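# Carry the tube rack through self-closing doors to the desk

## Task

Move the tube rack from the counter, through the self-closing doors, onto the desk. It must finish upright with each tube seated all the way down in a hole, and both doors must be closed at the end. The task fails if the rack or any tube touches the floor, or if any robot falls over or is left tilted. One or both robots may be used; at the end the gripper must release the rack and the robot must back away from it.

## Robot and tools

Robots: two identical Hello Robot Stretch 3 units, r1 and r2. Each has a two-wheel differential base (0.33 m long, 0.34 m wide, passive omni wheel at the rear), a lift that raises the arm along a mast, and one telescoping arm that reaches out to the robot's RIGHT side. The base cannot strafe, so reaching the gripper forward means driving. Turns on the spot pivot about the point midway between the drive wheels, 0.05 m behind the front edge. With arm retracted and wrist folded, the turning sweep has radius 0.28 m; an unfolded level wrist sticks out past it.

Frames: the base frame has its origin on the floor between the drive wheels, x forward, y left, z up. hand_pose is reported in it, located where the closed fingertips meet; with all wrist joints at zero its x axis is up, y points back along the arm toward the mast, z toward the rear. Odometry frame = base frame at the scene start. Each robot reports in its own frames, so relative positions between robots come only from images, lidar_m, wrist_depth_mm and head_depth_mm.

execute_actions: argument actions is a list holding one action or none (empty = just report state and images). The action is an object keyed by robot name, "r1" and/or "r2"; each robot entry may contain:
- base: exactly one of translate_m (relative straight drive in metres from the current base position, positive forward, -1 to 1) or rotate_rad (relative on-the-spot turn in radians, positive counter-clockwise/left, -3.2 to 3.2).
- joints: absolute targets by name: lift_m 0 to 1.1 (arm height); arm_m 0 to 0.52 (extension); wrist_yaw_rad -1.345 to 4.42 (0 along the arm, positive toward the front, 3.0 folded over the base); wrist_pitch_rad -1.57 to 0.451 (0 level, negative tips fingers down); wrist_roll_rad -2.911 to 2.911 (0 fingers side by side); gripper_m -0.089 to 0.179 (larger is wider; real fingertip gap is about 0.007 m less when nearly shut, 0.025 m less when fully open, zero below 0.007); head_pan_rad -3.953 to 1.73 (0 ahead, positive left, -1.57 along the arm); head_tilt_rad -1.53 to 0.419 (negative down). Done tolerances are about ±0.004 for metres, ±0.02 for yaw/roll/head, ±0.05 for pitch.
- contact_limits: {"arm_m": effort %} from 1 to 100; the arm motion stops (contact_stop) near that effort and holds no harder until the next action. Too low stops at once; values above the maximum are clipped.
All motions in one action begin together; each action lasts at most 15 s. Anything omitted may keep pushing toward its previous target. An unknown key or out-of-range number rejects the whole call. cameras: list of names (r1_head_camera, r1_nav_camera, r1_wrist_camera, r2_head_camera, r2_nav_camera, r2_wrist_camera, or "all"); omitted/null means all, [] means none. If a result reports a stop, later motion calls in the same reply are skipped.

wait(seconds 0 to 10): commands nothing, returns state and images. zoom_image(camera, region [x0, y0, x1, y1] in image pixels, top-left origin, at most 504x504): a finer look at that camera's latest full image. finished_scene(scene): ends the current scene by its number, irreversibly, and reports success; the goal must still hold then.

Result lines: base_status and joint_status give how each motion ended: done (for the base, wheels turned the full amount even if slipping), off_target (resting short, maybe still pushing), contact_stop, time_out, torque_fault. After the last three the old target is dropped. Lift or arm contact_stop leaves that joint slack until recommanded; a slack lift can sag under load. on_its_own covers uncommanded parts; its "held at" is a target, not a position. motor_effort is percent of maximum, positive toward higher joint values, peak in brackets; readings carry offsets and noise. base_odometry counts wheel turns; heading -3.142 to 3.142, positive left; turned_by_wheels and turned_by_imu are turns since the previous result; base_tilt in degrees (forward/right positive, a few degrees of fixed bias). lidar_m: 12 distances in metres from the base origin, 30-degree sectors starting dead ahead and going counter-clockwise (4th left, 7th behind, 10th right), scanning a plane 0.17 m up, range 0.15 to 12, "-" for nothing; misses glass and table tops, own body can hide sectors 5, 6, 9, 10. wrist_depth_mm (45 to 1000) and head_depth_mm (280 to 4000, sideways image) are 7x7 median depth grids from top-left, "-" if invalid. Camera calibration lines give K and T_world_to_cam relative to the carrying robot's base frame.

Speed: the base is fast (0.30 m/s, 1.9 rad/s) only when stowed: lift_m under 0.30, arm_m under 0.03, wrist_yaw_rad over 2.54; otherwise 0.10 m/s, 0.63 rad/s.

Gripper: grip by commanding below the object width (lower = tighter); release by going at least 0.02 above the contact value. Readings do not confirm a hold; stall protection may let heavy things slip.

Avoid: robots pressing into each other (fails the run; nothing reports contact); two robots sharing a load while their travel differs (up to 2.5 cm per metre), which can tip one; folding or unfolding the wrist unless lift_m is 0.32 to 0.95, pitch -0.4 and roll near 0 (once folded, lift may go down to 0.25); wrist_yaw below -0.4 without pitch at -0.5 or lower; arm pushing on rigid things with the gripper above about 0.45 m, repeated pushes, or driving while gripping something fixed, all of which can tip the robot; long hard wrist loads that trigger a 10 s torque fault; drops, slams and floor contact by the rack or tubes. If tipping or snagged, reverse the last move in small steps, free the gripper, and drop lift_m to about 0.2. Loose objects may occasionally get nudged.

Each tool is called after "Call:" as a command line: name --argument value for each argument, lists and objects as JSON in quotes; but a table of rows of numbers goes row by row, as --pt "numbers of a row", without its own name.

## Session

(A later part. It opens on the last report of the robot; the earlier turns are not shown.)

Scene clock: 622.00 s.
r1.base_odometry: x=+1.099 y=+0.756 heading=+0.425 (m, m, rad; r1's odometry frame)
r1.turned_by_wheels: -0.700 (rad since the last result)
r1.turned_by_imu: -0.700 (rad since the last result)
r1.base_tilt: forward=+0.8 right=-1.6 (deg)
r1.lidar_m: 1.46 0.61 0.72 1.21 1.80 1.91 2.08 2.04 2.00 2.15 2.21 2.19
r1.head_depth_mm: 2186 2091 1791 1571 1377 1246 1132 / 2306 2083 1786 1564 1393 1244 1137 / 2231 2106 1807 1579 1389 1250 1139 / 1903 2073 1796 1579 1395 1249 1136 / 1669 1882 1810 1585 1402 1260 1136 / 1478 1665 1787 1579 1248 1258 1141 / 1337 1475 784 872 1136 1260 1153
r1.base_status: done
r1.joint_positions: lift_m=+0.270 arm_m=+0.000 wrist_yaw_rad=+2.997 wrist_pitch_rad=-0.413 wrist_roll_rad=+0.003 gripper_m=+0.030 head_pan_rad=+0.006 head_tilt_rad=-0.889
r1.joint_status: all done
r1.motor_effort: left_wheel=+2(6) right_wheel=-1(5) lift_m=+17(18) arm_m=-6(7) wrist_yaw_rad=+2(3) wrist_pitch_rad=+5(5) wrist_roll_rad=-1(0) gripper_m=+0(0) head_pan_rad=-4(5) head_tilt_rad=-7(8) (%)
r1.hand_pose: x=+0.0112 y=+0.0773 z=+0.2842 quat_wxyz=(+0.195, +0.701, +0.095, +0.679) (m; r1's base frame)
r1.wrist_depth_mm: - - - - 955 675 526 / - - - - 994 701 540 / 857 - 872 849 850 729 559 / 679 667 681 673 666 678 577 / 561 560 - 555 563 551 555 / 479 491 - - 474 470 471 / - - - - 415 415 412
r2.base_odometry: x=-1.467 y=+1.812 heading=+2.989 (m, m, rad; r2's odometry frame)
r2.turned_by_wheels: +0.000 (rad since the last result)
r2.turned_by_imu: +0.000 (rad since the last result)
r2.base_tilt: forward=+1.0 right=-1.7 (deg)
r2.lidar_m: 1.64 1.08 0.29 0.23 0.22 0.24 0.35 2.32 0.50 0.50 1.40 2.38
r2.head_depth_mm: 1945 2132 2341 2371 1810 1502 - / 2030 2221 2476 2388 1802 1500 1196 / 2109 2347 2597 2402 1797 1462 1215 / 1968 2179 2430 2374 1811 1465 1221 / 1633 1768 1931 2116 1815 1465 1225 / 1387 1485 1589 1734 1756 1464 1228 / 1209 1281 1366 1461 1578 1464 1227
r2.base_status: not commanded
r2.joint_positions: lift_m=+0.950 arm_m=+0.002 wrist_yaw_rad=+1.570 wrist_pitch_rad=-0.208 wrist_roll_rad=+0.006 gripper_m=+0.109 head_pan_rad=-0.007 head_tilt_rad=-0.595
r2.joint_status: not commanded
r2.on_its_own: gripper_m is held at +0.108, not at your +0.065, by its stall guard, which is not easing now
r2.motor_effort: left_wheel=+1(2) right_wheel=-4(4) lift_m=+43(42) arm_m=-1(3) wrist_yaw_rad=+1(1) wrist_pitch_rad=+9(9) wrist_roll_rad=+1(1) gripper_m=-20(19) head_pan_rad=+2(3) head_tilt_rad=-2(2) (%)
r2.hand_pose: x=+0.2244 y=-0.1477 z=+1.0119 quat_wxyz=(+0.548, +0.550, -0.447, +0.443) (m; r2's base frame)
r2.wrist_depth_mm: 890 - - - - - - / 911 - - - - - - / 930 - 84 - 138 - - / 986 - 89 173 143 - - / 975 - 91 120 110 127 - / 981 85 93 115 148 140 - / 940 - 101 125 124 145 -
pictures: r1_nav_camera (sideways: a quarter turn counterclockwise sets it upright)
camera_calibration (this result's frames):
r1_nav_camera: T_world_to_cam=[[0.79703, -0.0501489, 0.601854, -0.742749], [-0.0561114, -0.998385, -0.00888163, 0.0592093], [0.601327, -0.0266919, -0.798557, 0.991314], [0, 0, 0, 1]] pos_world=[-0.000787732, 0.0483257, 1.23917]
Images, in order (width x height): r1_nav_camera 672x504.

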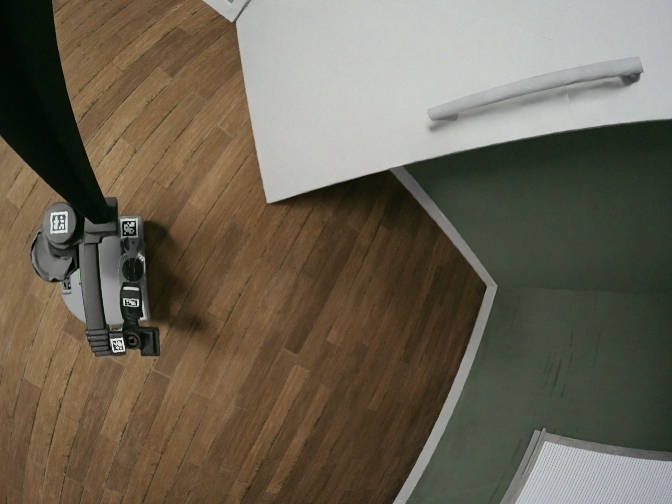

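Call:
execute_actions --actions '[{"r1":{"base":{"rotate_rad":-0.12}}}]' --cameras '[]'

Call:
execute_actions --actions '[{"r1":{"base":{"translate_m":0.72}}}]' --cameras '[]'

Call:
execute_actions --actions '[{"r1":{"base":{"rotate_rad":1.3}}}]' --cameras '["r1_nav_camera"]'

Scene clock: 625.50 s.
r1.base_odometry: x=+1.099 y=+0.756 heading=+0.305 (m, m, rad; r1's odometry frame)
r1.turned_by_wheels: -0.120 (rad since the last result)
r1.turned_by_imu: -0.120 (rad since the last result)
r1.base_tilt: forward=+0.9 right=-1.4 (deg)
r1.lidar_m: 1.63 0.61 0.67 1.10 1.58 1.91 1.99 2.09 2.00 2.07 2.28 2.18
r1.head_depth_mm: 2109 2073 1791 1555 1383 1245 1134 / 2240 2101 1805 1561 1379 1248 1134 / 2322 2108 1807 1571 1395 1256 1138 / 2289 2129 1811 1581 1393 1253 1145 / 1963 2073 1798 1591 1399 1254 1142 / 1708 1877 1834 1583 1409 1263 1149 / 1491 1626 1759 1553 1105 1273 1152
r1.base_status: done
r1.joint_positions: lift_m=+0.270 arm_m=+0.000 wrist_yaw_rad=+2.997 wrist_pitch_rad=-0.413 wrist_roll_rad=+0.003 gripper_m=+0.030 head_pan_rad=+0.006 head_tilt_rad=-0.889
r1.joint_status: not commanded
r1.motor_effort: left_wheel=+2(8) right_wheel=-2(5) lift_m=+17(17) arm_m=-6(6) wrist_yaw_rad=+3(2) wrist_pitch_rad=+5(5) wrist_roll_rad=-1(0) gripper_m=-2(1) head_pan_rad=-4(4) head_tilt_rad=-7(7) (%)
r1.hand_pose: x=+0.0112 y=+0.0774 z=+0.2842 quat_wxyz=(+0.195, +0.701, +0.095, +0.679) (m; r1's base frame)
r1.wrist_depth_mm: - - - - 809 624 498 / - - - - 881 652 511 / 879 - 860 858 831 679 535 / 676 664 680 685 683 648 571 / 560 560 - 555 558 561 553 / 475 488 - - 472 472 474 / - - - - 413 411 413
r2.base_odometry: x=-1.467 y=+1.812 heading=+2.989 (m, m, rad; r2's odometry frame)
r2.turned_by_wheels: +0.000 (rad since the last result)
r2.turned_by_imu: +0.000 (rad since the last result)
r2.base_tilt: forward=+1.0 right=-1.6 (deg)
r2.lidar_m: 1.63 1.09 0.29 0.23 0.22 0.24 0.35 2.32 0.50 0.50 1.39 2.38
r2.head_depth_mm: 1932 2134 2338 2361 1807 1497 - / 2020 2229 2462 2383 1805 1496 1193 / 2118 2338 2607 2375 1808 1463 1219 / 1977 2179 2432 2395 1827 1461 1224 / 1625 1770 1930 2110 1813 1460 1218 / 1388 1484 1605 1732 1762 1466 1230 / 1209 1284 1367 1462 1577 1470 1225
r2.base_status: not commanded
r2.joint_positions: lift_m=+0.950 arm_m=+0.002 wrist_yaw_rad=+1.570 wrist_pitch_rad=-0.208 wrist_roll_rad=+0.006 gripper_m=+0.109 head_pan_rad=-0.007 head_tilt_rad=-0.595
r2.joint_status: not commanded
r2.on_its_own: gripper_m is held at +0.108, not at your +0.065, by its stall guard, which is not easing now
r2.motor_effort: left_wheel=+1(1) right_wheel=-4(4) lift_m=+42(42) arm_m=-2(2) wrist_yaw_rad=+1(0) wrist_pitch_rad=+9(9) wrist_roll_rad=+1(1) gripper_m=-19(20) head_pan_rad=+2(2) head_tilt_rad=-2(2) (%)
r2.hand_pose: x=+0.2244 y=-0.1477 z=+1.0119 quat_wxyz=(+0.548, +0.550, -0.447, +0.443) (m; r2's base frame)
r2.wrist_depth_mm: 931 - - - - - - / 945 - - - - - - / 914 - 84 - 138 - - / 939 - 89 172 143 - - / - - 91 121 110 127 - / 979 86 93 115 149 140 - / 957 - 101 124 123 145 -
pictures: none
No camera images: the call's "cameras" was empty. Leave "cameras" out to get every camera's image.

Scene clock: 629.60 s.
r1.base_odometry: x=+1.785 y=+0.973 heading=+0.305 (m, m, rad; r1's odometry frame)
r1.turned_by_wheels: +0.000 (rad since the last result)
r1.turned_by_imu: +0.006 (rad since the last result)
r1.base_tilt: forward=+0.9 right=-1.5 (deg)
r1.lidar_m: 1.11 0.81 0.77 0.91 0.90 2.53 2.64 2.45 2.36 2.23 1.62 1.55
r1.head_depth_mm: 1484 1716 1781 1552 1383 1236 1131 / 1574 1788 1776 1575 1379 1239 1128 / 1641 1907 1810 1570 1392 1248 1132 / 1556 1794 1803 1585 1401 1263 1143 / 1318 1495 1687 1592 1396 1259 1137 / 1141 1267 1417 1534 1402 1256 1146 / 1011 1105 1220 1364 1395 1267 1152
r1.base_status: done
r1.joint_positions: lift_m=+0.270 arm_m=+0.000 wrist_yaw_rad=+2.998 wrist_pitch_rad=-0.413 wrist_roll_rad=+0.003 gripper_m=+0.030 head_pan_rad=+0.006 head_tilt_rad=-0.890
r1.joint_status: not commanded
r1.motor_effort: left_wheel=+1(9) right_wheel=-1(3) lift_m=+17(18) arm_m=-6(6) wrist_yaw_rad=+2(2) wrist_pitch_rad=+5(5) wrist_roll_rad=-1(1) gripper_m=+0(1) head_pan_rad=-4(4) head_tilt_rad=-7(7) (%)
r1.hand_pose: x=+0.0110 y=+0.0774 z=+0.2842 quat_wxyz=(+0.195, +0.701, +0.095, +0.679) (m; r1's base frame)
r1.wrist_depth_mm: - - - - 750 686 642 / - - 757 - 803 727 684 / 866 - 768 872 829 770 726 / 684 507 684 672 676 675 666 / 569 541 - 557 558 559 551 / 474 495 - - 474 469 472 / - - - - 414 411 414
r2.base_odometry: x=-1.467 y=+1.812 heading=+2.989 (m, m, rad; r2's odometry frame)
r2.turned_by_wheels: +0.000 (rad since the last result)
r2.turned_by_imu: +0.000 (rad since the last result)
r2.base_tilt: forward=+1.0 right=-1.8 (deg)
r2.lidar_m: 1.64 1.08 0.29 0.23 0.22 0.24 0.35 0.92 0.50 0.50 1.39 2.38
r2.head_depth_mm: 1939 2131 2343 2361 1811 1499 - / 2037 2233 2479 2399 1805 1495 1192 / 2122 2332 2624 2382 1807 1466 1223 / 1979 2186 2444 2376 1820 1464 1221 / 1623 1755 1927 2097 1816 1463 1221 / 1381 1478 1593 1726 1755 1461 1224 / 1211 1283 1362 1459 1568 1466 1225
r2.base_status: not commanded
r2.joint_positions: lift_m=+0.950 arm_m=+0.002 wrist_yaw_rad=+1.570 wrist_pitch_rad=-0.208 wrist_roll_rad=+0.006 gripper_m=+0.109 head_pan_rad=-0.007 head_tilt_rad=-0.595
r2.joint_status: not commanded
r2.on_its_own: gripper_m is held at +0.108, not at your +0.065, by its stall guard, which is not easing now
r2.motor_effort: left_wheel=+2(1) right_wheel=-3(3) lift_m=+42(42) arm_m=-2(1) wrist_yaw_rad=+1(0) wrist_pitch_rad=+9(9) wrist_roll_rad=+1(1) gripper_m=-20(19) head_pan_rad=+3(2) head_tilt_rad=-2(2) (%)
r2.hand_pose: x=+0.2244 y=-0.1477 z=+1.0119 quat_wxyz=(+0.548, +0.550, -0.447, +0.443) (m; r2's base frame)
r2.wrist_depth_mm: 906 - - - - - - / 935 - - - - - - / 937 - 84 - 138 - - / 970 - 89 172 143 - - / 987 - 91 120 110 127 - / 983 86 93 115 149 140 - / 954 - 101 125 123 146 -
pictures: none
No camera images: the call's "cameras" was empty. Leave "cameras" out to get every camera's image.

Scene clock: 631.63 s.
r1.base_odometry: x=+1.785 y=+0.973 heading=+1.605 (m, m, rad; r1's odometry frame)
r1.turned_by_wheels: +1.300 (rad since the last result)
r1.turned_by_imu: +1.292 (rad since the last result)
r1.base_tilt: forward=+0.8 right=-1.6 (deg)
r1.lidar_m: 0.77 0.33 0.33 2.54 2.76 2.36 2.35 1.83 1.56 1.56 0.91 0.78
r1.head_depth_mm: 705 812 967 1191 1355 1241 1133 / 714 825 992 1246 1388 1242 1135 / 2544 2128 1762 1499 1383 1246 1131 / 2536 2122 1812 1581 1400 1251 1133 / 2569 2127 1812 1578 1383 1254 1142 / 2578 2151 1844 1381 1320 1266 1134 / 2610 2177 1828 1386 1285 808 1148
r1.base_status: done
r1.joint_positions: lift_m=+0.270 arm_m=+0.000 wrist_yaw_rad=+2.998 wrist_pitch_rad=-0.413 wrist_roll_rad=+0.003 gripper_m=+0.030 head_pan_rad=+0.006 head_tilt_rad=-0.890
r1.joint_status: not commanded
r1.motor_effort: left_wheel=-2(9) right_wheel=+2(7) lift_m=+17(18) arm_m=-6(6) wrist_yaw_rad=+2(2) wrist_pitch_rad=+5(5) wrist_roll_rad=-1(1) gripper_m=+0(0) head_pan_rad=-4(5) head_tilt_rad=-7(7) (%)
r1.hand_pose: x=+0.0110 y=+0.0774 z=+0.2842 quat_wxyz=(+0.195, +0.701, +0.095, +0.679) (m; r1's base frame)
r1.wrist_depth_mm: - - - - - - 391 / - - - - - 336 578 / 861 - 865 856 850 381 599 / 676 667 680 678 672 446 623 / 564 565 - 563 555 524 559 / 477 492 - - 474 474 473 / - - - - 413 413 414
r2.base_odometry: x=-1.467 y=+1.812 heading=+2.989 (m, m, rad; r2's odometry frame)
r2.turned_by_wheels: +0.000 (rad since the last result)
r2.turned_by_imu: +0.000 (rad since the last result)
r2.base_tilt: forward=+1.1 right=-1.7 (deg)
r2.lidar_m: 1.64 1.08 0.29 0.23 0.22 0.24 0.35 0.91 0.50 0.50 1.39 2.38
r2.head_depth_mm: 1939 2120 2365 2379 1814 1497 - / 2037 2222 2467 2396 1810 1493 1189 / 2120 2328 2614 2397 1806 1456 1222 / 1960 2182 2413 2379 1812 1461 1227 / 1639 1770 1931 2108 1812 1458 1223 / 1387 1483 1595 1733 1763 1465 1224 / 1203 1282 1362 1458 1559 1463 1229
r2.base_status: not commanded
r2.joint_positions: lift_m=+0.950 arm_m=+0.002 wrist_yaw_rad=+1.570 wrist_pitch_rad=-0.208 wrist_roll_rad=+0.006 gripper_m=+0.109 head_pan_rad=-0.007 head_tilt_rad=-0.595
r2.joint_status: not commanded
r2.on_its_own: gripper_m is held at +0.108, not at your +0.065, by its stall guard, which is not easing now
r2.motor_effort: left_wheel=+1(1) right_wheel=-3(3) lift_m=+42(42) arm_m=-2(1) wrist_yaw_rad=+0(1) wrist_pitch_rad=+9(9) wrist_roll_rad=+1(1) gripper_m=-19(20) head_pan_rad=+4(2) head_tilt_rad=-2(2) (%)
r2.hand_pose: x=+0.2244 y=-0.1477 z=+1.0119 quat_wxyz=(+0.548, +0.550, -0.447, +0.443) (m; r2's base frame)
r2.wrist_depth_mm: 912 - - - - - - / 917 - - - - - - / 906 - 84 - 138 - - / 969 - 89 171 143 - - / 963 - 91 121 110 127 - / 1000 86 93 115 149 141 - / 976 - 101 124 124 145 -
pictures: r1_nav_camera (sideways: a quarter turn counterclockwise sets it upright)
camera_calibration (this result's frames):
r1_nav_camera: T_world_to_cam=[[0.79762, -0.0501452, 0.601072, -0.741735], [-0.0561201, -0.998385, -0.00882045, 0.0591297], [0.600544, -0.0266969, -0.799146, 0.992084], [0, 0, 0, 1]] pos_world=[-0.000849237, 0.0483253, 1.23918]
Images, in order (width x height): r1_nav_camera 672x504.

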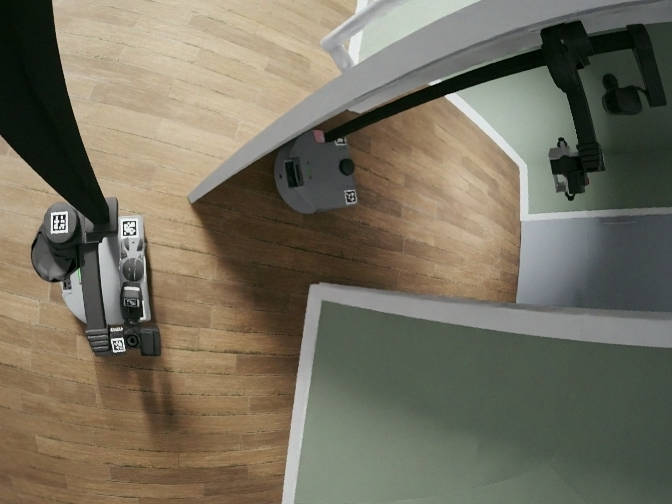

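Call:
execute_actions --actions '[{"r1":{"base":{"rotate_rad":-0.35}}}]' --cameras '[]'

Call:
execute_actions --actions '[{"r1":{"base":{"translate_m":0.38}}}]' --cameras '["r1_nav_camera"]'

Scene clock: 635.60 s.
r1.base_odometry: x=+1.785 y=+0.973 heading=+1.255 (m, m, rad; r1's odometry frame)
r1.turned_by_wheels: -0.350 (rad since the last result)
r1.turned_by_imu: -0.349 (rad since the last result)
r1.base_tilt: forward=+0.9 right=-1.5 (deg)
r1.lidar_m: 0.77 0.91 0.33 2.18 2.58 2.54 2.36 2.39 1.68 1.56 1.24 0.84
r1.head_depth_mm: 764 900 1090 1389 1382 1237 1128 / 753 884 1073 1367 1380 1246 1133 / 745 869 1053 1323 1398 1252 1140 / 734 851 1034 1299 1401 1256 1132 / 722 831 1000 1379 1403 1272 1139 / 734 2055 1814 1580 1407 1260 1153 / 2576 2151 1839 1599 1348 1264 1106
r1.base_status: done
r1.joint_positions: lift_m=+0.270 arm_m=+0.000 wrist_yaw_rad=+2.998 wrist_pitch_rad=-0.413 wrist_roll_rad=+0.003 gripper_m=+0.030 head_pan_rad=+0.006 head_tilt_rad=-0.890
r1.joint_status: not commanded
r1.motor_effort: left_wheel=+2(8) right_wheel=-1(4) lift_m=+17(17) arm_m=-6(6) wrist_yaw_rad=+2(2) wrist_pitch_rad=+5(5) wrist_roll_rad=-1(0) gripper_m=+0(0) head_pan_rad=-4(4) head_tilt_rad=-7(7) (%)
r1.hand_pose: x=+0.0110 y=+0.0774 z=+0.2841 quat_wxyz=(+0.195, +0.701, +0.095, +0.679) (m; r1's base frame)
r1.wrist_depth_mm: - - - - 368 - - / - - - - 468 719 693 / 870 - 885 856 541 679 642 / 678 669 675 687 621 665 666 / 570 565 - 554 562 565 563 / 484 494 - - 472 474 474 / - - - - 411 413 411
r2.base_odometry: x=-1.467 y=+1.812 heading=+2.989 (m, m, rad; r2's odometry frame)
r2.turned_by_wheels: +0.000 (rad since the last result)
r2.turned_by_imu: +0.000 (rad since the last result)
r2.base_tilt: forward=+1.1 right=-1.7 (deg)
r2.lidar_m: 1.64 1.09 0.29 0.23 0.22 0.24 0.35 0.91 0.50 0.50 1.40 2.38
r2.head_depth_mm: 1947 2132 2369 2366 1808 1504 - / 2020 2212 2459 2382 1813 1496 1193 / 2117 2347 2623 2381 1819 1457 1220 / 1974 2164 2419 2380 1818 1458 1224 / 1625 1757 1932 2117 1816 1458 1223 / 1387 1486 1604 1735 1754 1462 1230 / 1202 1278 1367 1461 1562 1471 1227
r2.base_status: not commanded
r2.joint_positions: lift_m=+0.950 arm_m=+0.002 wrist_yaw_rad=+1.570 wrist_pitch_rad=-0.208 wrist_roll_rad=+0.006 gripper_m=+0.109 head_pan_rad=-0.007 head_tilt_rad=-0.595
r2.joint_status: not commanded
r2.on_its_own: gripper_m is held at +0.108, not at your +0.065, by its stall guard, which is not easing now
r2.motor_effort: left_wheel=+1(1) right_wheel=-3(3) lift_m=+42(42) arm_m=-2(1) wrist_yaw_rad=+0(1) wrist_pitch_rad=+9(9) wrist_roll_rad=+1(1) gripper_m=-20(20) head_pan_rad=+3(3) head_tilt_rad=-2(2) (%)
r2.hand_pose: x=+0.2244 y=-0.1477 z=+1.0119 quat_wxyz=(+0.548, +0.550, -0.447, +0.443) (m; r2's base frame)
r2.wrist_depth_mm: 918 - - - - - - / 918 - - - - - - / 931 - 84 - 138 - - / 929 - 89 173 143 - - / 978 - 91 121 110 127 - / 975 86 93 115 150 141 - / 967 - 101 125 123 146 -
pictures: none
No camera images: the call's "cameras" was empty. Leave "cameras" out to get every camera's image.

Scene clock: 638.60 s.
r1.base_odometry: x=+1.903 y=+1.334 heading=+1.256 (m, m, rad; r1's odometry frame)
r1.turned_by_wheels: +0.000 (rad since the last result)
r1.turned_by_imu: +0.003 (rad since the last result)
r1.base_tilt: forward=+0.9 right=-1.4 (deg)
r1.lidar_m: 0.39 0.39 0.68 0.46 0.37 2.93 2.73 2.43 1.63 1.52 0.64 0.43
r1.head_depth_mm: 371 436 530 678 940 1224 1124 / 365 429 520 661 907 1215 1128 / 361 422 510 646 877 1216 1135 / 356 416 500 630 847 1208 1145 / 351 410 491 611 796 1226 1145 / 347 396 467 603 1383 1262 1144 / 331 383 1708 1607 1416 1264 1138
r1.base_status: done
r1.joint_positions: lift_m=+0.270 arm_m=+0.000 wrist_yaw_rad=+2.998 wrist_pitch_rad=-0.413 wrist_roll_rad=+0.003 gripper_m=+0.030 head_pan_rad=+0.006 head_tilt_rad=-0.890
r1.joint_status: not commanded
r1.motor_effort: left_wheel=+1(10) right_wheel=+0(1) lift_m=+18(17) arm_m=-5(6) wrist_yaw_rad=+1(2) wrist_pitch_rad=+5(5) wrist_roll_rad=-1(0) gripper_m=+0(0) head_pan_rad=-4(4) head_tilt_rad=-7(7) (%)
r1.hand_pose: x=+0.0110 y=+0.0774 z=+0.2841 quat_wxyz=(+0.195, +0.701, +0.095, +0.679) (m; r1's base frame)
r1.wrist_depth_mm: 299 - 520 727 - - - / 317 - 553 709 711 - - / 346 - 589 625 566 830 850 / 387 402 635 644 620 675 669 / 543 436 - 558 558 560 556 / 478 477 - - 475 473 477 / - - - - 410 414 400
r2.base_odometry: x=-1.467 y=+1.812 heading=+2.989 (m, m, rad; r2's odometry frame)
r2.turned_by_wheels: +0.000 (rad since the last result)
r2.turned_by_imu: +0.000 (rad since the last result)
r2.base_tilt: forward=+0.9 right=-1.7 (deg)
r2.lidar_m: 1.64 1.09 0.29 0.23 0.22 0.24 0.35 0.61 0.50 0.50 1.39 2.38
r2.head_depth_mm: 1934 2133 2350 2383 1811 1495 - / 2036 2233 2480 2383 1803 1488 1194 / 2129 2341 2597 2395 1809 1461 1218 / 1969 2162 2428 2367 1823 1461 1221 / 1619 1761 1931 2102 1802 1454 1221 / 1384 1484 1594 1739 1752 1470 1216 / 1209 1281 1367 1453 1573 1467 1224
r2.base_status: not commanded
r2.joint_positions: lift_m=+0.950 arm_m=+0.002 wrist_yaw_rad=+1.570 wrist_pitch_rad=-0.208 wrist_roll_rad=+0.006 gripper_m=+0.109 head_pan_rad=-0.007 head_tilt_rad=-0.595
r2.joint_status: not commanded
r2.on_its_own: gripper_m is held at +0.108, not at your +0.065, by its stall guard, which is not easing now
r2.motor_effort: left_wheel=+1(1) right_wheel=-4(3) lift_m=+42(42) arm_m=-1(2) wrist_yaw_rad=+0(1) wrist_pitch_rad=+9(10) wrist_roll_rad=+1(1) gripper_m=-20(20) head_pan_rad=+3(4) head_tilt_rad=-2(2) (%)
r2.hand_pose: x=+0.2244 y=-0.1477 z=+1.0119 quat_wxyz=(+0.548, +0.550, -0.447, +0.443) (m; r2's base frame)
r2.wrist_depth_mm: 882 - - - - - - / 947 - - - - - - / 906 - 84 - 138 - - / 976 - 89 172 144 - - / 987 - 91 120 110 128 - / 990 86 93 114 149 141 - / 939 - 101 125 124 146 -
pictures: r1_nav_camera (sideways: a quarter turn counterclockwise sets it upright)
camera_calibration (this result's frames):
r1_nav_camera: T_world_to_cam=[[0.797708, -0.0501451, 0.600955, -0.741583], [-0.0561219, -0.998385, -0.00881131, 0.0591178], [0.600427, -0.0266979, -0.799234, 0.992199], [0, 0, 0, 1]] pos_world=[-0.000858398, 0.0483252, 1.23918]
Images, in order (width x height): r1_nav_camera 672x504.

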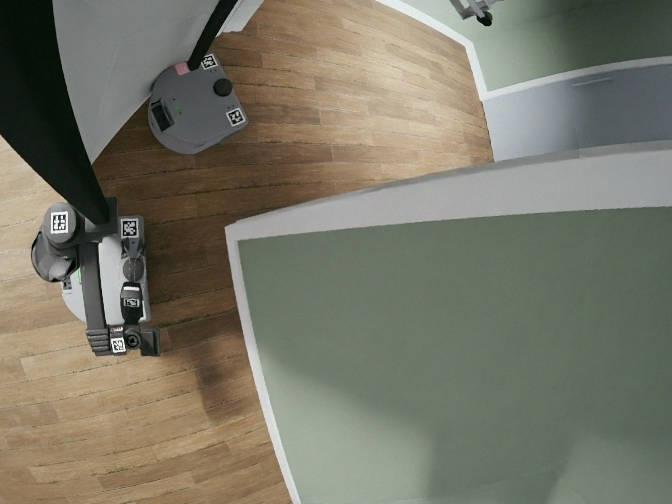

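Call:
execute_actions --actions '[{"r1":{"base":{"rotate_rad":0.7}}}]' --cameras '["r1_nav_camera"]'

Scene clock: 643.90 s.
r1.base_odometry: x=+1.903 y=+1.334 heading=+1.955 (m, m, rad; r1's odometry frame)
r1.turned_by_wheels: +0.700 (rad since the last result)
r1.turned_by_imu: +0.695 (rad since the last result)
r1.base_tilt: forward=+0.8 right=-1.5 (deg)
r1.lidar_m: 2.11 0.68 0.40 0.37 2.80 2.73 2.02 1.55 1.23 0.54 0.41 0.39
r1.head_depth_mm: 2467 2076 499 563 718 966 1130 / 2486 2105 1797 1557 847 1128 1135 / 2545 2137 1809 1571 1389 1255 1132 / 2563 2137 1805 1581 1404 1251 1138 / 2421 2153 1814 1598 1268 1237 1136 / 2170 2147 1835 1602 1231 1183 1156 / 1927 2042 1839 1605 1213 1206 1149
r1.base_status: done
r1.joint_positions: lift_m=+0.270 arm_m=+0.000 wrist_yaw_rad=+2.998 wrist_pitch_rad=-0.413 wrist_roll_rad=+0.003 gripper_m=+0.030 head_pan_rad=+0.006 head_tilt_rad=-0.890
r1.joint_status: not commanded
r1.motor_effort: left_wheel=-2(8) right_wheel=+2(6) lift_m=+17(17) arm_m=-6(6) wrist_yaw_rad=+2(2) wrist_pitch_rad=+5(5) wrist_roll_rad=-1(1) gripper_m=+1(0) head_pan_rad=-4(4) head_tilt_rad=-7(6) (%)
r1.hand_pose: x=+0.0110 y=+0.0774 z=+0.2841 quat_wxyz=(+0.195, +0.701, +0.095, +0.679) (m; r1's base frame)
r1.wrist_depth_mm: - - - 399 448 511 587 / - - - 432 498 573 610 / 854 - 860 484 558 588 508 / 689 660 683 541 621 563 433 / 563 560 - 556 556 532 442 / 478 494 - - 476 474 459 / - - - - 412 416 416
r2.base_odometry: x=-1.467 y=+1.812 heading=+2.989 (m, m, rad; r2's odometry frame)
r2.turned_by_wheels: +0.000 (rad since the last result)
r2.turned_by_imu: +0.000 (rad since the last result)
r2.base_tilt: forward=+1.0 right=-1.8 (deg)
r2.lidar_m: 1.64 1.08 0.29 0.23 0.22 0.24 0.35 0.67 0.50 0.50 1.39 2.38
r2.head_depth_mm: 1941 2121 2352 2391 1808 1498 - / 2027 2237 2473 2386 1806 1504 1192 / 2135 2342 2593 2404 1807 1459 1222 / 1980 2170 2427 2369 1823 1460 1220 / 1625 1762 1929 2099 1822 1464 1227 / 1388 1484 1588 1741 1765 1464 1223 / 1211 1282 1367 1457 1571 1469 1230
r2.base_status: not commanded
r2.joint_positions: lift_m=+0.950 arm_m=+0.002 wrist_yaw_rad=+1.570 wrist_pitch_rad=-0.208 wrist_roll_rad=+0.006 gripper_m=+0.109 head_pan_rad=-0.007 head_tilt_rad=-0.595
r2.joint_status: not commanded
r2.on_its_own: gripper_m is held at +0.108, not at your +0.065, by its stall guard, which is not easing now
r2.motor_effort: left_wheel=+1(1) right_wheel=-3(3) lift_m=+43(42) arm_m=-2(1) wrist_yaw_rad=+0(0) wrist_pitch_rad=+9(9) wrist_roll_rad=+1(1) gripper_m=-19(20) head_pan_rad=+3(2) head_tilt_rad=-2(2) (%)
r2.hand_pose: x=+0.2244 y=-0.1477 z=+1.0119 quat_wxyz=(+0.548, +0.550, -0.447, +0.443) (m; r2's base frame)
r2.wrist_depth_mm: 874 - - - - - - / 936 - - - - - - / 952 - 84 - 138 - - / 945 - 89 172 143 - - / 987 - 91 121 110 127 - / - 86 93 115 149 140 - / 968 - 101 125 124 146 -
pictures: r1_nav_camera (sideways: a quarter turn counterclockwise sets it upright)
camera_calibration (this result's frames):
r1_nav_camera: T_world_to_cam=[[0.797708, -0.0501448, 0.600955, -0.741583], [-0.0561216, -0.998385, -0.00881129, 0.0591178], [0.600426, -0.0266977, -0.799234, 0.9922], [0, 0, 0, 1]] pos_world=[-0.000858433, 0.0483252, 1.23918]
Images, in order (width x height): r1_nav_camera 672x504.

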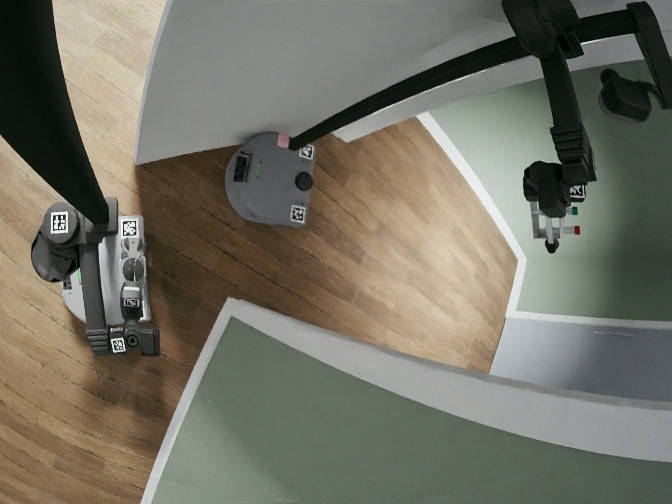

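Call:
execute_actions --actions '[{"r1":{"base":{"translate_m":0.22}},"r2":{"base":{"translate_m":0.15}}}]' --cameras '["r1_nav_camera"]'

Scene clock: 648.37 s.
r1.base_odometry: x=+1.821 y=+1.538 heading=+1.955 (m, m, rad; r1's odometry frame)
r1.turned_by_wheels: +0.000 (rad since the last result)
r1.turned_by_imu: +0.001 (rad since the last result)
r1.base_tilt: forward=+0.7 right=-1.3 (deg)
r1.lidar_m: 1.95 0.60 0.30 0.23 0.23 2.92 2.18 1.68 0.68 0.29 0.21 0.21
r1.head_depth_mm: 2443 2083 1796 1556 1381 575 681 / 2510 2106 1782 1580 1391 1238 1003 / 2561 2102 1808 1570 1387 1243 1136 / 2483 2141 1809 1577 1402 1259 1147 / 2264 2140 1820 1580 1226 1174 1145 / 412 2085 1847 1592 1223 1132 1150 / 445 1971 1840 1594 1211 1142 1028
r1.base_status: done
r1.joint_positions: lift_m=+0.270 arm_m=+0.000 wrist_yaw_rad=+2.998 wrist_pitch_rad=-0.413 wrist_roll_rad=+0.003 gripper_m=+0.030 head_pan_rad=+0.006 head_tilt_rad=-0.890
r1.joint_status: not commanded
r1.motor_effort: left_wheel=-2(7) right_wheel=+2(8) lift_m=+18(17) arm_m=-6(6) wrist_yaw_rad=+2(1) wrist_pitch_rad=+5(5) wrist_roll_rad=-1(1) gripper_m=-1(0) head_pan_rad=-4(4) head_tilt_rad=-6(7) (%)
r1.hand_pose: x=+0.0110 y=+0.0774 z=+0.2841 quat_wxyz=(+0.195, +0.701, +0.095, +0.679) (m; r1's base frame)
r1.wrist_depth_mm: - - 255 300 368 474 566 / - - 274 331 410 548 661 / 876 - 300 364 467 542 517 / 685 269 331 405 530 495 402 / 559 532 - 439 559 463 372 / 477 491 - - 475 458 403 / - - - - 413 412 411
r2.base_odometry: x=-1.615 y=+1.835 heading=+2.989 (m, m, rad; r2's odometry frame)
r2.turned_by_wheels: +0.000 (rad since the last result)
r2.turned_by_imu: +0.001 (rad since the last result)
r2.base_tilt: forward=+1.0 right=-1.7 (deg)
r2.lidar_m: 1.54 1.02 0.34 0.26 0.24 0.24 0.31 0.60 0.56 1.17 1.47 2.24
r2.head_depth_mm: 1819 2009 2182 2332 1799 1494 - / 1904 2089 2317 2371 1807 1504 1192 / 1989 2199 2452 2389 1814 1457 1222 / 1849 2038 2279 2297 1813 1461 1222 / 1532 1657 1814 2000 1813 1469 1223 / 1296 1394 1500 1625 1704 1463 1226 / 1136 1206 1283 1379 1476 1453 1224
r2.base_status: done
r2.joint_positions: lift_m=+0.950 arm_m=+0.002 wrist_yaw_rad=+1.570 wrist_pitch_rad=-0.208 wrist_roll_rad=+0.006 gripper_m=+0.109 head_pan_rad=-0.007 head_tilt_rad=-0.595
r2.joint_status: not commanded
r2.on_its_own: gripper_m is held at +0.108, not at your +0.065, by its stall guard, which is not easing now
r2.motor_effort: left_wheel=+1(6) right_wheel=-4(8) lift_m=+42(42) arm_m=-2(2) wrist_yaw_rad=+0(1) wrist_pitch_rad=+9(9) wrist_roll_rad=+1(1) gripper_m=-19(20) head_pan_rad=+3(3) head_tilt_rad=-2(2) (%)
r2.hand_pose: x=+0.2244 y=-0.1477 z=+1.0119 quat_wxyz=(+0.548, +0.550, -0.447, +0.443) (m; r2's base frame)
r2.wrist_depth_mm: 854 - - - - - - / 872 - - - - - - / 875 - 84 - 137 - - / 898 - 88 173 143 - - / 960 - 91 120 110 127 - / 935 86 93 115 149 141 - / 926 - 101 125 123 146 -
pictures: r1_nav_camera (sideways: a quarter turn counterclockwise sets it upright)
camera_calibration (this result's frames):
r1_nav_camera: T_world_to_cam=[[0.797743, -0.0501446, 0.60091, -0.741524], [-0.0561221, -0.998385, -0.00880773, 0.0591131], [0.600381, -0.026698, -0.799268, 0.992244], [0, 0, 0, 1]] pos_world=[-0.00086201, 0.0483252, 1.23918]
Images, in order (width x height): r1_nav_camera 672x504.

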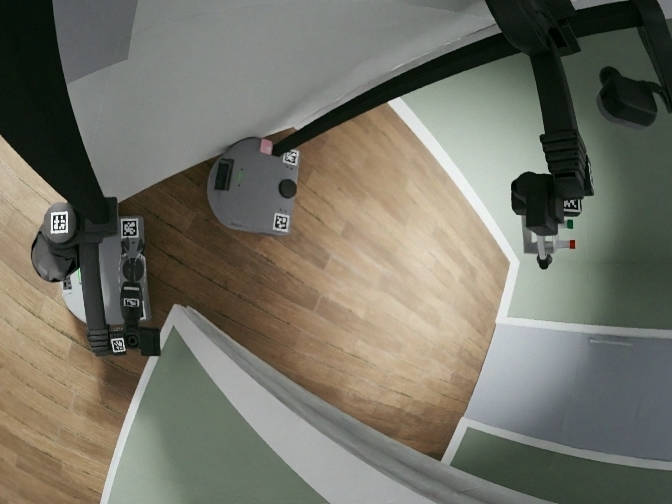

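Call:
execute_actions --actions '[{"r2":{"base":{"translate_m":0.85}}}]' --cameras '[]'

Call:
execute_actions --actions '[{"r1":{"base":{"translate_m":0.4}}}]' --cameras '["r1_nav_camera"]'

Scene clock: 660.77 s.
r1.base_odometry: x=+1.821 y=+1.538 heading=+1.955 (m, m, rad; r1's odometry frame)
r1.turned_by_wheels: +0.000 (rad since the last result)
r1.turned_by_imu: -0.003 (rad since the last result)
r1.base_tilt: forward=+0.9 right=-1.6 (deg)
r1.lidar_m: 1.37 0.65 0.28 0.21 0.21 2.92 2.18 1.68 0.68 0.29 0.21 0.21
r1.head_depth_mm: 2421 2112 1771 1548 1381 576 680 / 2519 2090 1788 1555 1382 1258 999 / 2534 2105 1808 1577 1397 1242 1135 / 2495 2107 1667 1564 1382 1254 1139 / 2270 2119 1640 1597 1399 1258 1150 / 1940 2034 1805 1589 1403 1259 1143 / 1802 1968 1825 1598 1405 1249 962
r1.base_status: not commanded
r1.joint_positions: lift_m=+0.270 arm_m=+0.000 wrist_yaw_rad=+2.998 wrist_pitch_rad=-0.414 wrist_roll_rad=+0.003 gripper_m=+0.030 head_pan_rad=+0.006 head_tilt_rad=-0.890
r1.joint_status: not commanded
r1.motor_effort: left_wheel=-1(3) right_wheel=+1(7) lift_m=+17(17) arm_m=-5(6) wrist_yaw_rad=+2(2) wrist_pitch_rad=+5(5) wrist_roll_rad=-1(1) gripper_m=+0(0) head_pan_rad=-5(4) head_tilt_rad=-7(7) (%)
r1.hand_pose: x=+0.0109 y=+0.0774 z=+0.2840 quat_wxyz=(+0.195, +0.701, +0.095, +0.679) (m; r1's base frame)
r1.wrist_depth_mm: - - 233 279 344 451 653 / - - 252 303 386 523 737 / 866 - 274 336 444 621 809 / 681 244 304 373 504 646 661 / 564 536 - 406 552 555 556 / 481 492 - - 473 474 475 / - - - - 414 415 411
r2.base_odometry: x=-2.455 y=+1.964 heading=+2.989 (m, m, rad; r2's odometry frame)
r2.turned_by_wheels: +0.000 (rad since the last result)
r2.turned_by_imu: +0.003 (rad since the last result)
r2.base_tilt: forward=+0.9 right=-1.5 (deg)
r2.lidar_m: 1.00 0.66 0.61 0.62 0.78 0.77 0.95 1.19 1.49 1.50 1.58 1.45
r2.head_depth_mm: 1177 1282 1417 1574 1713 1500 - / 1224 1344 1490 1676 1790 1504 1193 / 1279 1415 1577 1782 1810 1462 1217 / 1173 1292 1448 1629 1726 1462 1217 / 972 1053 1154 1272 1416 1421 1221 / 831 889 955 1038 1130 1242 1210 / 724 768 817 879 940 1015 1113
r2.base_status: done
r2.joint_positions: lift_m=+0.950 arm_m=+0.002 wrist_yaw_rad=+1.570 wrist_pitch_rad=-0.208 wrist_roll_rad=+0.006 gripper_m=+0.109 head_pan_rad=-0.007 head_tilt_rad=-0.595
r2.joint_status: not commanded
r2.on_its_own: gripper_m is held at +0.108, not at your +0.065, by its stall guard, which is not easing now
r2.motor_effort: left_wheel=+0(5) right_wheel=-1(3) lift_m=+42(42) arm_m=-2(2) wrist_yaw_rad=+0(1) wrist_pitch_rad=+9(10) wrist_roll_rad=+1(1) gripper_m=-20(19) head_pan_rad=+2(2) head_tilt_rad=-2(2) (%)
r2.hand_pose: x=+0.2244 y=-0.1477 z=+1.0119 quat_wxyz=(+0.548, +0.550, -0.447, +0.443) (m; r2's base frame)
r2.wrist_depth_mm: 591 713 996 - - - - / 609 728 - - - - - / 617 720 84 - 137 - - / 627 761 88 172 144 - - / 636 749 91 120 110 127 - / 646 85 93 115 148 141 - / 638 810 101 125 124 145 -
pictures: none
No camera images: the call's "cameras" was empty. Leave "cameras" out to get every camera's image.

Scene clock: 663.77 s.
r1.base_odometry: x=+1.671 y=+1.909 heading=+1.955 (m, m, rad; r1's odometry frame)
r1.turned_by_wheels: +0.000 (rad since the last result)
r1.turned_by_imu: -1.091 (rad since the last result)
r1.base_tilt: forward=+0.8 right=-1.5 (deg)
r1.lidar_m: 0.15 2.34 1.18 1.18 0.43 0.29 0.27 0.28 2.37 1.75 1.71 -
r1.head_depth_mm: - - - - - - - / - - - - - - 334 / - - - - - 355 496 / 1318 1556 1751 1593 1394 1258 1139 / 1613 1961 1815 1574 1394 1253 1141 / 2058 2118 1820 1594 1407 1260 1144 / 2264 2127 1850 1587 1412 1262 1141
r1.base_status: translate_m off_target (by the wheels' count: +0.3999 of +0.4000)
r1.joint_positions: lift_m=+0.270 arm_m=+0.000 wrist_yaw_rad=+2.999 wrist_pitch_rad=-0.417 wrist_roll_rad=+0.004 gripper_m=+0.030 head_pan_rad=+0.003 head_tilt_rad=-0.894
r1.joint_status: not commanded
r1.motor_effort: left_wheel=+8(41) right_wheel=+18(57) lift_m=+24(28) arm_m=+1(16) wrist_yaw_rad=+1(33) wrist_pitch_rad=+6(7) wrist_roll_rad=-1(1) gripper_m=+0(0) head_pan_rad=-2(5) head_tilt_rad=-4(7) (%)
r1.hand_pose: x=+0.0106 y=+0.0775 z=+0.2831 quat_wxyz=(+0.196, +0.701, +0.097, +0.679) (m; r1's base frame)
r1.wrist_depth_mm: 491 - - - - - - / 494 - - - - - - / 494 - 864 857 848 856 843 / 475 628 683 671 678 670 672 / 452 560 - 557 561 550 553 / 422 485 - - 474 471 471 / - - - - 415 414 412
r2.base_odometry: x=-2.455 y=+1.964 heading=+2.989 (m, m, rad; r2's odometry frame)
r2.turned_by_wheels: +0.000 (rad since the last result)
r2.turned_by_imu: +0.000 (rad since the last result)
r2.base_tilt: forward=+0.9 right=-1.7 (deg)
r2.lidar_m: 1.00 0.66 0.61 0.62 0.78 0.76 0.93 1.18 1.49 1.50 1.58 1.45
r2.head_depth_mm: 1175 1286 1414 1575 1715 1495 - / 1225 1346 1489 1671 1784 1497 1195 / 1280 1414 1580 1784 1809 1454 1219 / 1174 1297 1447 1632 1714 1456 1225 / 972 1049 1152 1267 1410 1420 1227 / 829 890 952 1038 1127 1242 1210 / 722 767 818 875 944 1022 1108
r2.base_status: not commanded
r2.joint_positions: lift_m=+0.950 arm_m=+0.002 wrist_yaw_rad=+1.570 wrist_pitch_rad=-0.208 wrist_roll_rad=+0.006 gripper_m=+0.109 head_pan_rad=-0.007 head_tilt_rad=-0.595
r2.joint_status: not commanded
r2.on_its_own: gripper_m is held at +0.108, not at your +0.065, by its stall guard, which is not easing now
r2.motor_effort: left_wheel=+1(0) right_wheel=-1(1) lift_m=+43(42) arm_m=-2(2) wrist_yaw_rad=+1(1) wrist_pitch_rad=+9(9) wrist_roll_rad=+1(1) gripper_m=-19(19) head_pan_rad=+3(2) head_tilt_rad=-2(2) (%)
r2.hand_pose: x=+0.2244 y=-0.1477 z=+1.0119 quat_wxyz=(+0.548, +0.550, -0.447, +0.443) (m; r2's base frame)
r2.wrist_depth_mm: 599 746 981 - - - 952 / 606 752 - - - - - / 620 718 84 - 136 - - / 628 749 88 172 143 - - / 651 750 91 120 110 127 - / 638 86 93 115 148 140 - / 636 796 101 125 124 145 -
pictures: r1_nav_camera (sideways: a quarter turn counterclockwise sets it upright)
camera_calibration (this result's frames):
r1_nav_camera: T_world_to_cam=[[0.799939, -0.0530277, 0.597734, -0.7374], [-0.0597728, -0.998175, -0.0085596, 0.0588123], [0.597097, -0.0288811, -0.801649, 0.995359], [0, 0, 0, 1]] pos_world=[-0.000936214, 0.0483494, 1.2392]
Images, in order (width x height): r1_nav_camera 672x504.

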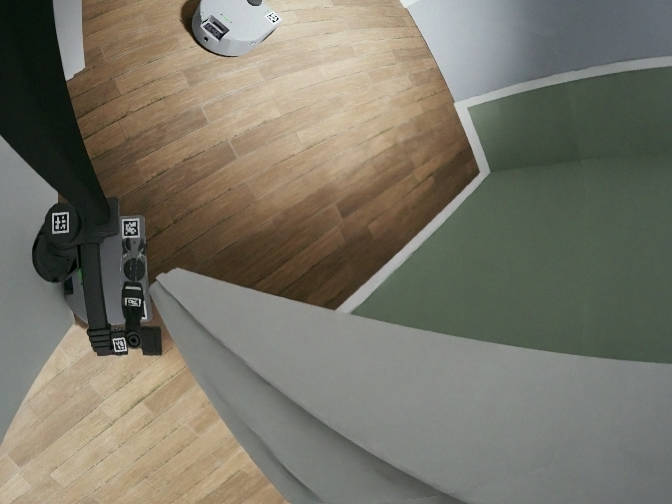

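Call:
execute_actions --actions '[{"r1":{"base":{"rotate_rad":0.55}}}]' --cameras '["r1_nav_camera"]'

Scene clock: 667.90 s.
r1.base_odometry: x=+1.671 y=+1.908 heading=+2.504 (m, m, rad; r1's odometry frame)
r1.turned_by_wheels: +0.549 (rad since the last result)
r1.turned_by_imu: +0.350 (rad since the last result)
r1.base_tilt: forward=+0.7 right=-1.6 (deg)
r1.lidar_m: 1.73 2.36 1.19 0.52 0.31 0.27 0.27 2.89 1.87 0.42 0.15 0.17
r1.head_depth_mm: 1471 1589 1673 1567 292 - 319 / 1873 1963 1796 1557 1380 397 444 / 2321 2099 1795 1562 1387 1253 1097 / 2330 2131 1792 1566 1389 1248 1144 / 2313 2110 1811 1578 1400 1249 1133 / 2274 2142 1834 1583 1397 1263 1138 / 2237 2147 1826 1588 1404 1264 1151
r1.base_status: rotate_rad off_target (by the wheels' count: +0.5492 of +0.5500)
r1.joint_positions: lift_m=+0.270 arm_m=+0.000 wrist_yaw_rad=+2.999 wrist_pitch_rad=-0.417 wrist_roll_rad=+0.004 gripper_m=+0.030 head_pan_rad=+0.003 head_tilt_rad=-0.894
r1.joint_status: not commanded
r1.on_its_own: right_wheel is at rest, and its effort (+28) is outside its rest range (-18 to +18)
r1.motor_effort: left_wheel=+5(9) right_wheel=+28(29) lift_m=+25(24) arm_m=+1(1) wrist_yaw_rad=+1(1) wrist_pitch_rad=+6(7) wrist_roll_rad=-1(1) gripper_m=+1(0) head_pan_rad=-2(2) head_tilt_rad=-4(4) (%)
r1.hand_pose: x=+0.0106 y=+0.0775 z=+0.2831 quat_wxyz=(+0.196, +0.701, +0.097, +0.679) (m; r1's base frame)
r1.wrist_depth_mm: - - 699 - - - - / 298 - 706 - - 916 - / 314 - 741 855 846 838 829 / 318 385 675 671 675 670 675 / 320 402 - 558 555 558 551 / 324 405 - - 474 475 467 / - - - - 411 411 408
r2.base_odometry: x=-2.455 y=+1.964 heading=+2.989 (m, m, rad; r2's odometry frame)
r2.turned_by_wheels: +0.000 (rad since the last result)
r2.turned_by_imu: +0.000 (rad since the last result)
r2.base_tilt: forward=+1.0 right=-1.6 (deg)
r2.lidar_m: 1.00 0.66 0.61 0.62 0.78 0.77 0.94 1.19 1.49 1.51 1.58 1.45
r2.head_depth_mm: 1174 1285 1417 1579 1710 1503 - / 1224 1349 1490 1668 1787 1491 1190 / 1282 1416 1572 1776 1808 1462 1220 / 1173 1294 1443 1625 1728 1460 1218 / 970 1056 1154 1265 1410 1424 1219 / 832 885 956 1033 1124 1239 1213 / 722 769 818 875 946 1020 1111
r2.base_status: not commanded
r2.joint_positions: lift_m=+0.950 arm_m=+0.002 wrist_yaw_rad=+1.570 wrist_pitch_rad=-0.208 wrist_roll_rad=+0.006 gripper_m=+0.109 head_pan_rad=-0.007 head_tilt_rad=-0.595
r2.joint_status: not commanded
r2.on_its_own: gripper_m is held at +0.108, not at your +0.065, by its stall guard, which is not easing now
r2.motor_effort: left_wheel=+0(1) right_wheel=-2(2) lift_m=+42(42) arm_m=-2(2) wrist_yaw_rad=+0(1) wrist_pitch_rad=+9(10) wrist_roll_rad=+1(1) gripper_m=-20(20) head_pan_rad=+3(2) head_tilt_rad=-2(2) (%)
r2.hand_pose: x=+0.2244 y=-0.1477 z=+1.0119 quat_wxyz=(+0.548, +0.550, -0.447, +0.443) (m; r2's base frame)
r2.wrist_depth_mm: 588 726 - - - - 988 / 603 749 - - - - - / 623 715 84 - 137 - - / 622 771 88 173 144 - - / 647 741 91 121 110 127 - / 639 86 93 115 149 140 - / 632 810 100 125 124 146 -
pictures: r1_nav_camera (sideways: a quarter turn counterclockwise sets it upright)
camera_calibration (this result's frames):
r1_nav_camera: T_world_to_cam=[[0.799939, -0.0530276, 0.597734, -0.7374], [-0.0597727, -0.998175, -0.00855961, 0.0588123], [0.597097, -0.028881, -0.801649, 0.995359], [0, 0, 0, 1]] pos_world=[-0.000936215, 0.0483494, 1.2392]
Images, in order (width x height): r1_nav_camera 672x504.

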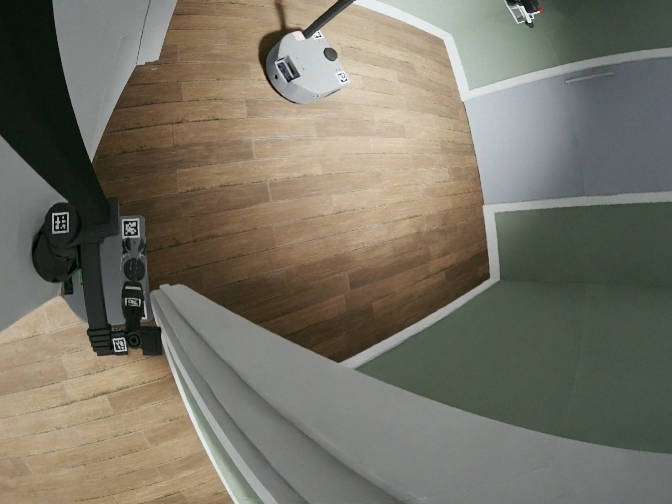

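Call:
execute_actions --actions '[{"r1":{"base":{"rotate_rad":0.35}}}]' --cameras '[]'

Call:
execute_actions --actions '[{"r1":{"base":{"translate_m":0.2}}}]' --cameras '["r1_nav_camera"]'

Scene clock: 672.87 s.
r1.base_odometry: x=+1.671 y=+1.908 heading=+2.854 (m, m, rad; r1's odometry frame)
r1.turned_by_wheels: +0.349 (rad since the last result)
r1.turned_by_imu: +0.186 (rad since the last result)
r1.base_tilt: forward=+0.8 right=-1.5 (deg)
r1.lidar_m: 2.40 1.21 0.84 0.38 0.28 0.26 0.27 2.33 1.76 0.24 0.15 0.15
r1.head_depth_mm: 2280 2071 1769 1568 1362 348 369 / 2318 2092 1781 1571 1379 1224 597 / 2338 2110 1809 1561 1387 1253 1132 / 2321 2101 1800 1558 1390 1252 1137 / 2371 2120 1796 1578 1400 1250 1140 / 2369 2120 1840 1579 1395 1260 1148 / 2342 2137 1823 1596 1413 1271 1149
r1.base_status: done
r1.joint_positions: lift_m=+0.270 arm_m=+0.000 wrist_yaw_rad=+2.990 wrist_pitch_rad=-0.417 wrist_roll_rad=+0.004 gripper_m=+0.030 head_pan_rad=+0.003 head_tilt_rad=-0.894
r1.joint_status: not commanded
r1.on_its_own: right_wheel is at rest, and its effort (+22) is outside its rest range (-18 to +18)
r1.motor_effort: left_wheel=+0(10) right_wheel=+22(30) lift_m=+25(25) arm_m=-2(3) wrist_yaw_rad=+8(10) wrist_pitch_rad=+6(6) wrist_roll_rad=-1(1) gripper_m=+1(0) head_pan_rad=-2(2) head_tilt_rad=-4(4) (%)
r1.hand_pose: x=+0.0127 y=+0.0769 z=+0.2831 quat_wxyz=(+0.199, +0.702, +0.093, +0.678) (m; r1's base frame)
r1.wrist_depth_mm: - - 474 781 - - 974 / 256 - 495 853 - 994 817 / 270 - 527 815 853 845 807 / 278 319 578 665 669 672 672 / 288 347 - 550 554 550 550 / 296 362 - - 472 476 468 / - - - - 412 408 412
r2.base_odometry: x=-2.455 y=+1.964 heading=+2.989 (m, m, rad; r2's odometry frame)
r2.turned_by_wheels: +0.000 (rad since the last result)
r2.turned_by_imu: +0.000 (rad since the last result)
r2.base_tilt: forward=+1.0 right=-1.7 (deg)
r2.lidar_m: 1.00 0.66 0.61 0.62 0.78 0.76 0.94 1.18 1.49 1.51 1.58 1.45
r2.head_depth_mm: 1175 1284 1417 1572 1709 1494 - / 1223 1343 1493 1665 1780 1502 1191 / 1277 1414 1577 1778 1819 1464 1220 / 1174 1294 1446 1630 1721 1453 1222 / 974 1048 1155 1269 1413 1427 1227 / 830 887 956 1036 1130 1240 1212 / 724 767 818 875 942 1019 1111
r2.base_status: not commanded
r2.joint_positions: lift_m=+0.950 arm_m=+0.002 wrist_yaw_rad=+1.570 wrist_pitch_rad=-0.208 wrist_roll_rad=+0.006 gripper_m=+0.109 head_pan_rad=-0.007 head_tilt_rad=-0.595
r2.joint_status: not commanded
r2.on_its_own: gripper_m is held at +0.108, not at your +0.065, by its stall guard, which is not easing now
r2.motor_effort: left_wheel=+1(1) right_wheel=-1(1) lift_m=+42(42) arm_m=-1(2) wrist_yaw_rad=+1(0) wrist_pitch_rad=+9(9) wrist_roll_rad=+1(1) gripper_m=-19(19) head_pan_rad=+2(2) head_tilt_rad=-2(2) (%)
r2.hand_pose: x=+0.2244 y=-0.1477 z=+1.0119 quat_wxyz=(+0.548, +0.550, -0.447, +0.443) (m; r2's base frame)
r2.wrist_depth_mm: 586 721 987 - - - 991 / 599 745 - - - - - / 611 704 84 - 136 - - / 624 760 88 173 143 - - / 638 728 91 121 110 127 - / 640 85 93 115 149 140 - / 634 809 101 125 124 145 -
pictures: none
No camera images: the call's "cameras" was empty. Leave "cameras" out to get every camera's image.

Scene clock: 674.93 s.
r1.base_odometry: x=+1.479 y=+1.965 heading=+2.853 (m, m, rad; r1's odometry frame)
r1.turned_by_wheels: +0.000 (rad since the last result)
r1.turned_by_imu: -0.778 (rad since the last result)
r1.base_tilt: forward=+0.9 right=-1.6 (deg)
r1.lidar_m: 1.26 1.47 2.35 1.17 0.66 0.33 0.27 0.27 0.30 1.91 1.73 -
r1.head_depth_mm: - - - - - - - / - - - - - - - / - - - - - - 396 / - - - - - 351 1104 / - - - - 1376 1253 1140 / - - 1767 1585 1408 1261 1147 / 1386 1722 1815 1591 1411 1266 1156
r1.base_status: translate_m off_target (by the wheels' count: +0.1998 of +0.2000)
r1.joint_positions: lift_m=+0.270 arm_m=+0.000 wrist_yaw_rad=+3.002 wrist_pitch_rad=-0.417 wrist_roll_rad=+0.004 gripper_m=+0.030 head_pan_rad=+0.003 head_tilt_rad=-0.894
r1.joint_status: not commanded
r1.on_its_own: right_wheel is at rest, and its effort (+25) is outside its rest range (-18 to +18)
r1.motor_effort: left_wheel=+13(18) right_wheel=+25(30) lift_m=+25(25) arm_m=-2(3) wrist_yaw_rad=-2(11) wrist_pitch_rad=+6(7) wrist_roll_rad=-1(1) gripper_m=+1(1) head_pan_rad=-1(2) head_tilt_rad=-4(5) (%)
r1.hand_pose: x=+0.0099 y=+0.0774 z=+0.2831 quat_wxyz=(+0.195, +0.701, +0.098, +0.679) (m; r1's base frame)
r1.wrist_depth_mm: - - - - - - - / - - - - - - - / 754 - 844 845 849 841 834 / 678 658 674 677 673 670 659 / 551 558 - 555 557 551 550 / 479 493 - - 475 471 474 / - - - - 411 409 392
r2.base_odometry: x=-2.455 y=+1.964 heading=+2.989 (m, m, rad; r2's odometry frame)
r2.turned_by_wheels: +0.000 (rad since the last result)
r2.turned_by_imu: +0.000 (rad since the last result)
r2.base_tilt: forward=+0.9 right=-1.7 (deg)
r2.lidar_m: 1.00 0.66 0.61 0.62 0.78 0.76 0.93 1.07 1.49 1.50 1.58 1.45
r2.head_depth_mm: 1176 1284 1415 1576 1706 1496 - / 1226 1343 1493 1675 1790 1502 1192 / 1283 1420 1572 1783 1817 1452 1218 / 1170 1294 1445 1631 1723 1464 1223 / 974 1056 1152 1268 1404 1421 1221 / 829 891 956 1037 1130 1239 1206 / 724 767 820 876 941 1020 1112
r2.base_status: not commanded
r2.joint_positions: lift_m=+0.950 arm_m=+0.002 wrist_yaw_rad=+1.570 wrist_pitch_rad=-0.208 wrist_roll_rad=+0.006 gripper_m=+0.109 head_pan_rad=-0.007 head_tilt_rad=-0.595
r2.joint_status: not commanded
r2.on_its_own: gripper_m is held at +0.108, not at your +0.065, by its stall guard, which is not easing now
r2.motor_effort: left_wheel=+0(1) right_wheel=-2(1) lift_m=+42(42) arm_m=-2(2) wrist_yaw_rad=+0(0) wrist_pitch_rad=+9(9) wrist_roll_rad=+1(1) gripper_m=-19(20) head_pan_rad=+3(2) head_tilt_rad=-2(2) (%)
r2.hand_pose: x=+0.2244 y=-0.1477 z=+1.0119 quat_wxyz=(+0.548, +0.550, -0.447, +0.443) (m; r2's base frame)
r2.wrist_depth_mm: 597 748 - - - - 989 / 602 760 - - - - - / 606 705 84 - 137 - - / 629 761 88 172 143 - - / 646 761 91 120 110 127 - / 643 86 93 115 149 141 - / 628 813 101 125 124 145 -
pictures: r1_nav_camera (sideways: a quarter turn counterclockwise sets it upright)
camera_calibration (this result's frames):
r1_nav_camera: T_world_to_cam=[[0.799939, -0.0530279, 0.597734, -0.7374], [-0.0597731, -0.998175, -0.0085596, 0.0588123], [0.597097, -0.0288813, -0.801649, 0.995359], [0, 0, 0, 1]] pos_world=[-0.000936203, 0.0483494, 1.2392]
Images, in order (width x height): r1_nav_camera 672x504.

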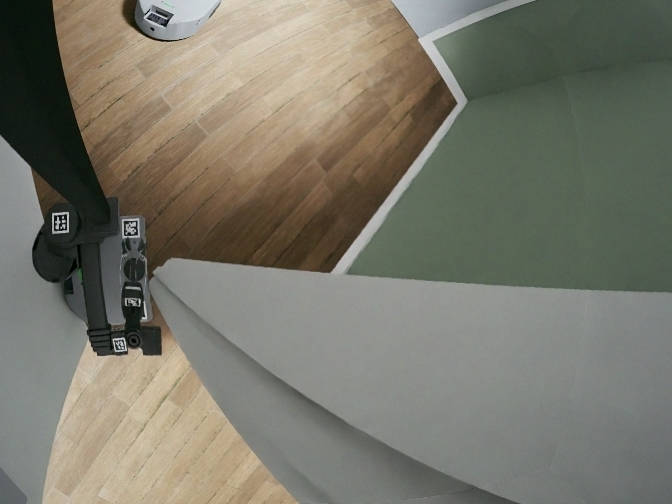

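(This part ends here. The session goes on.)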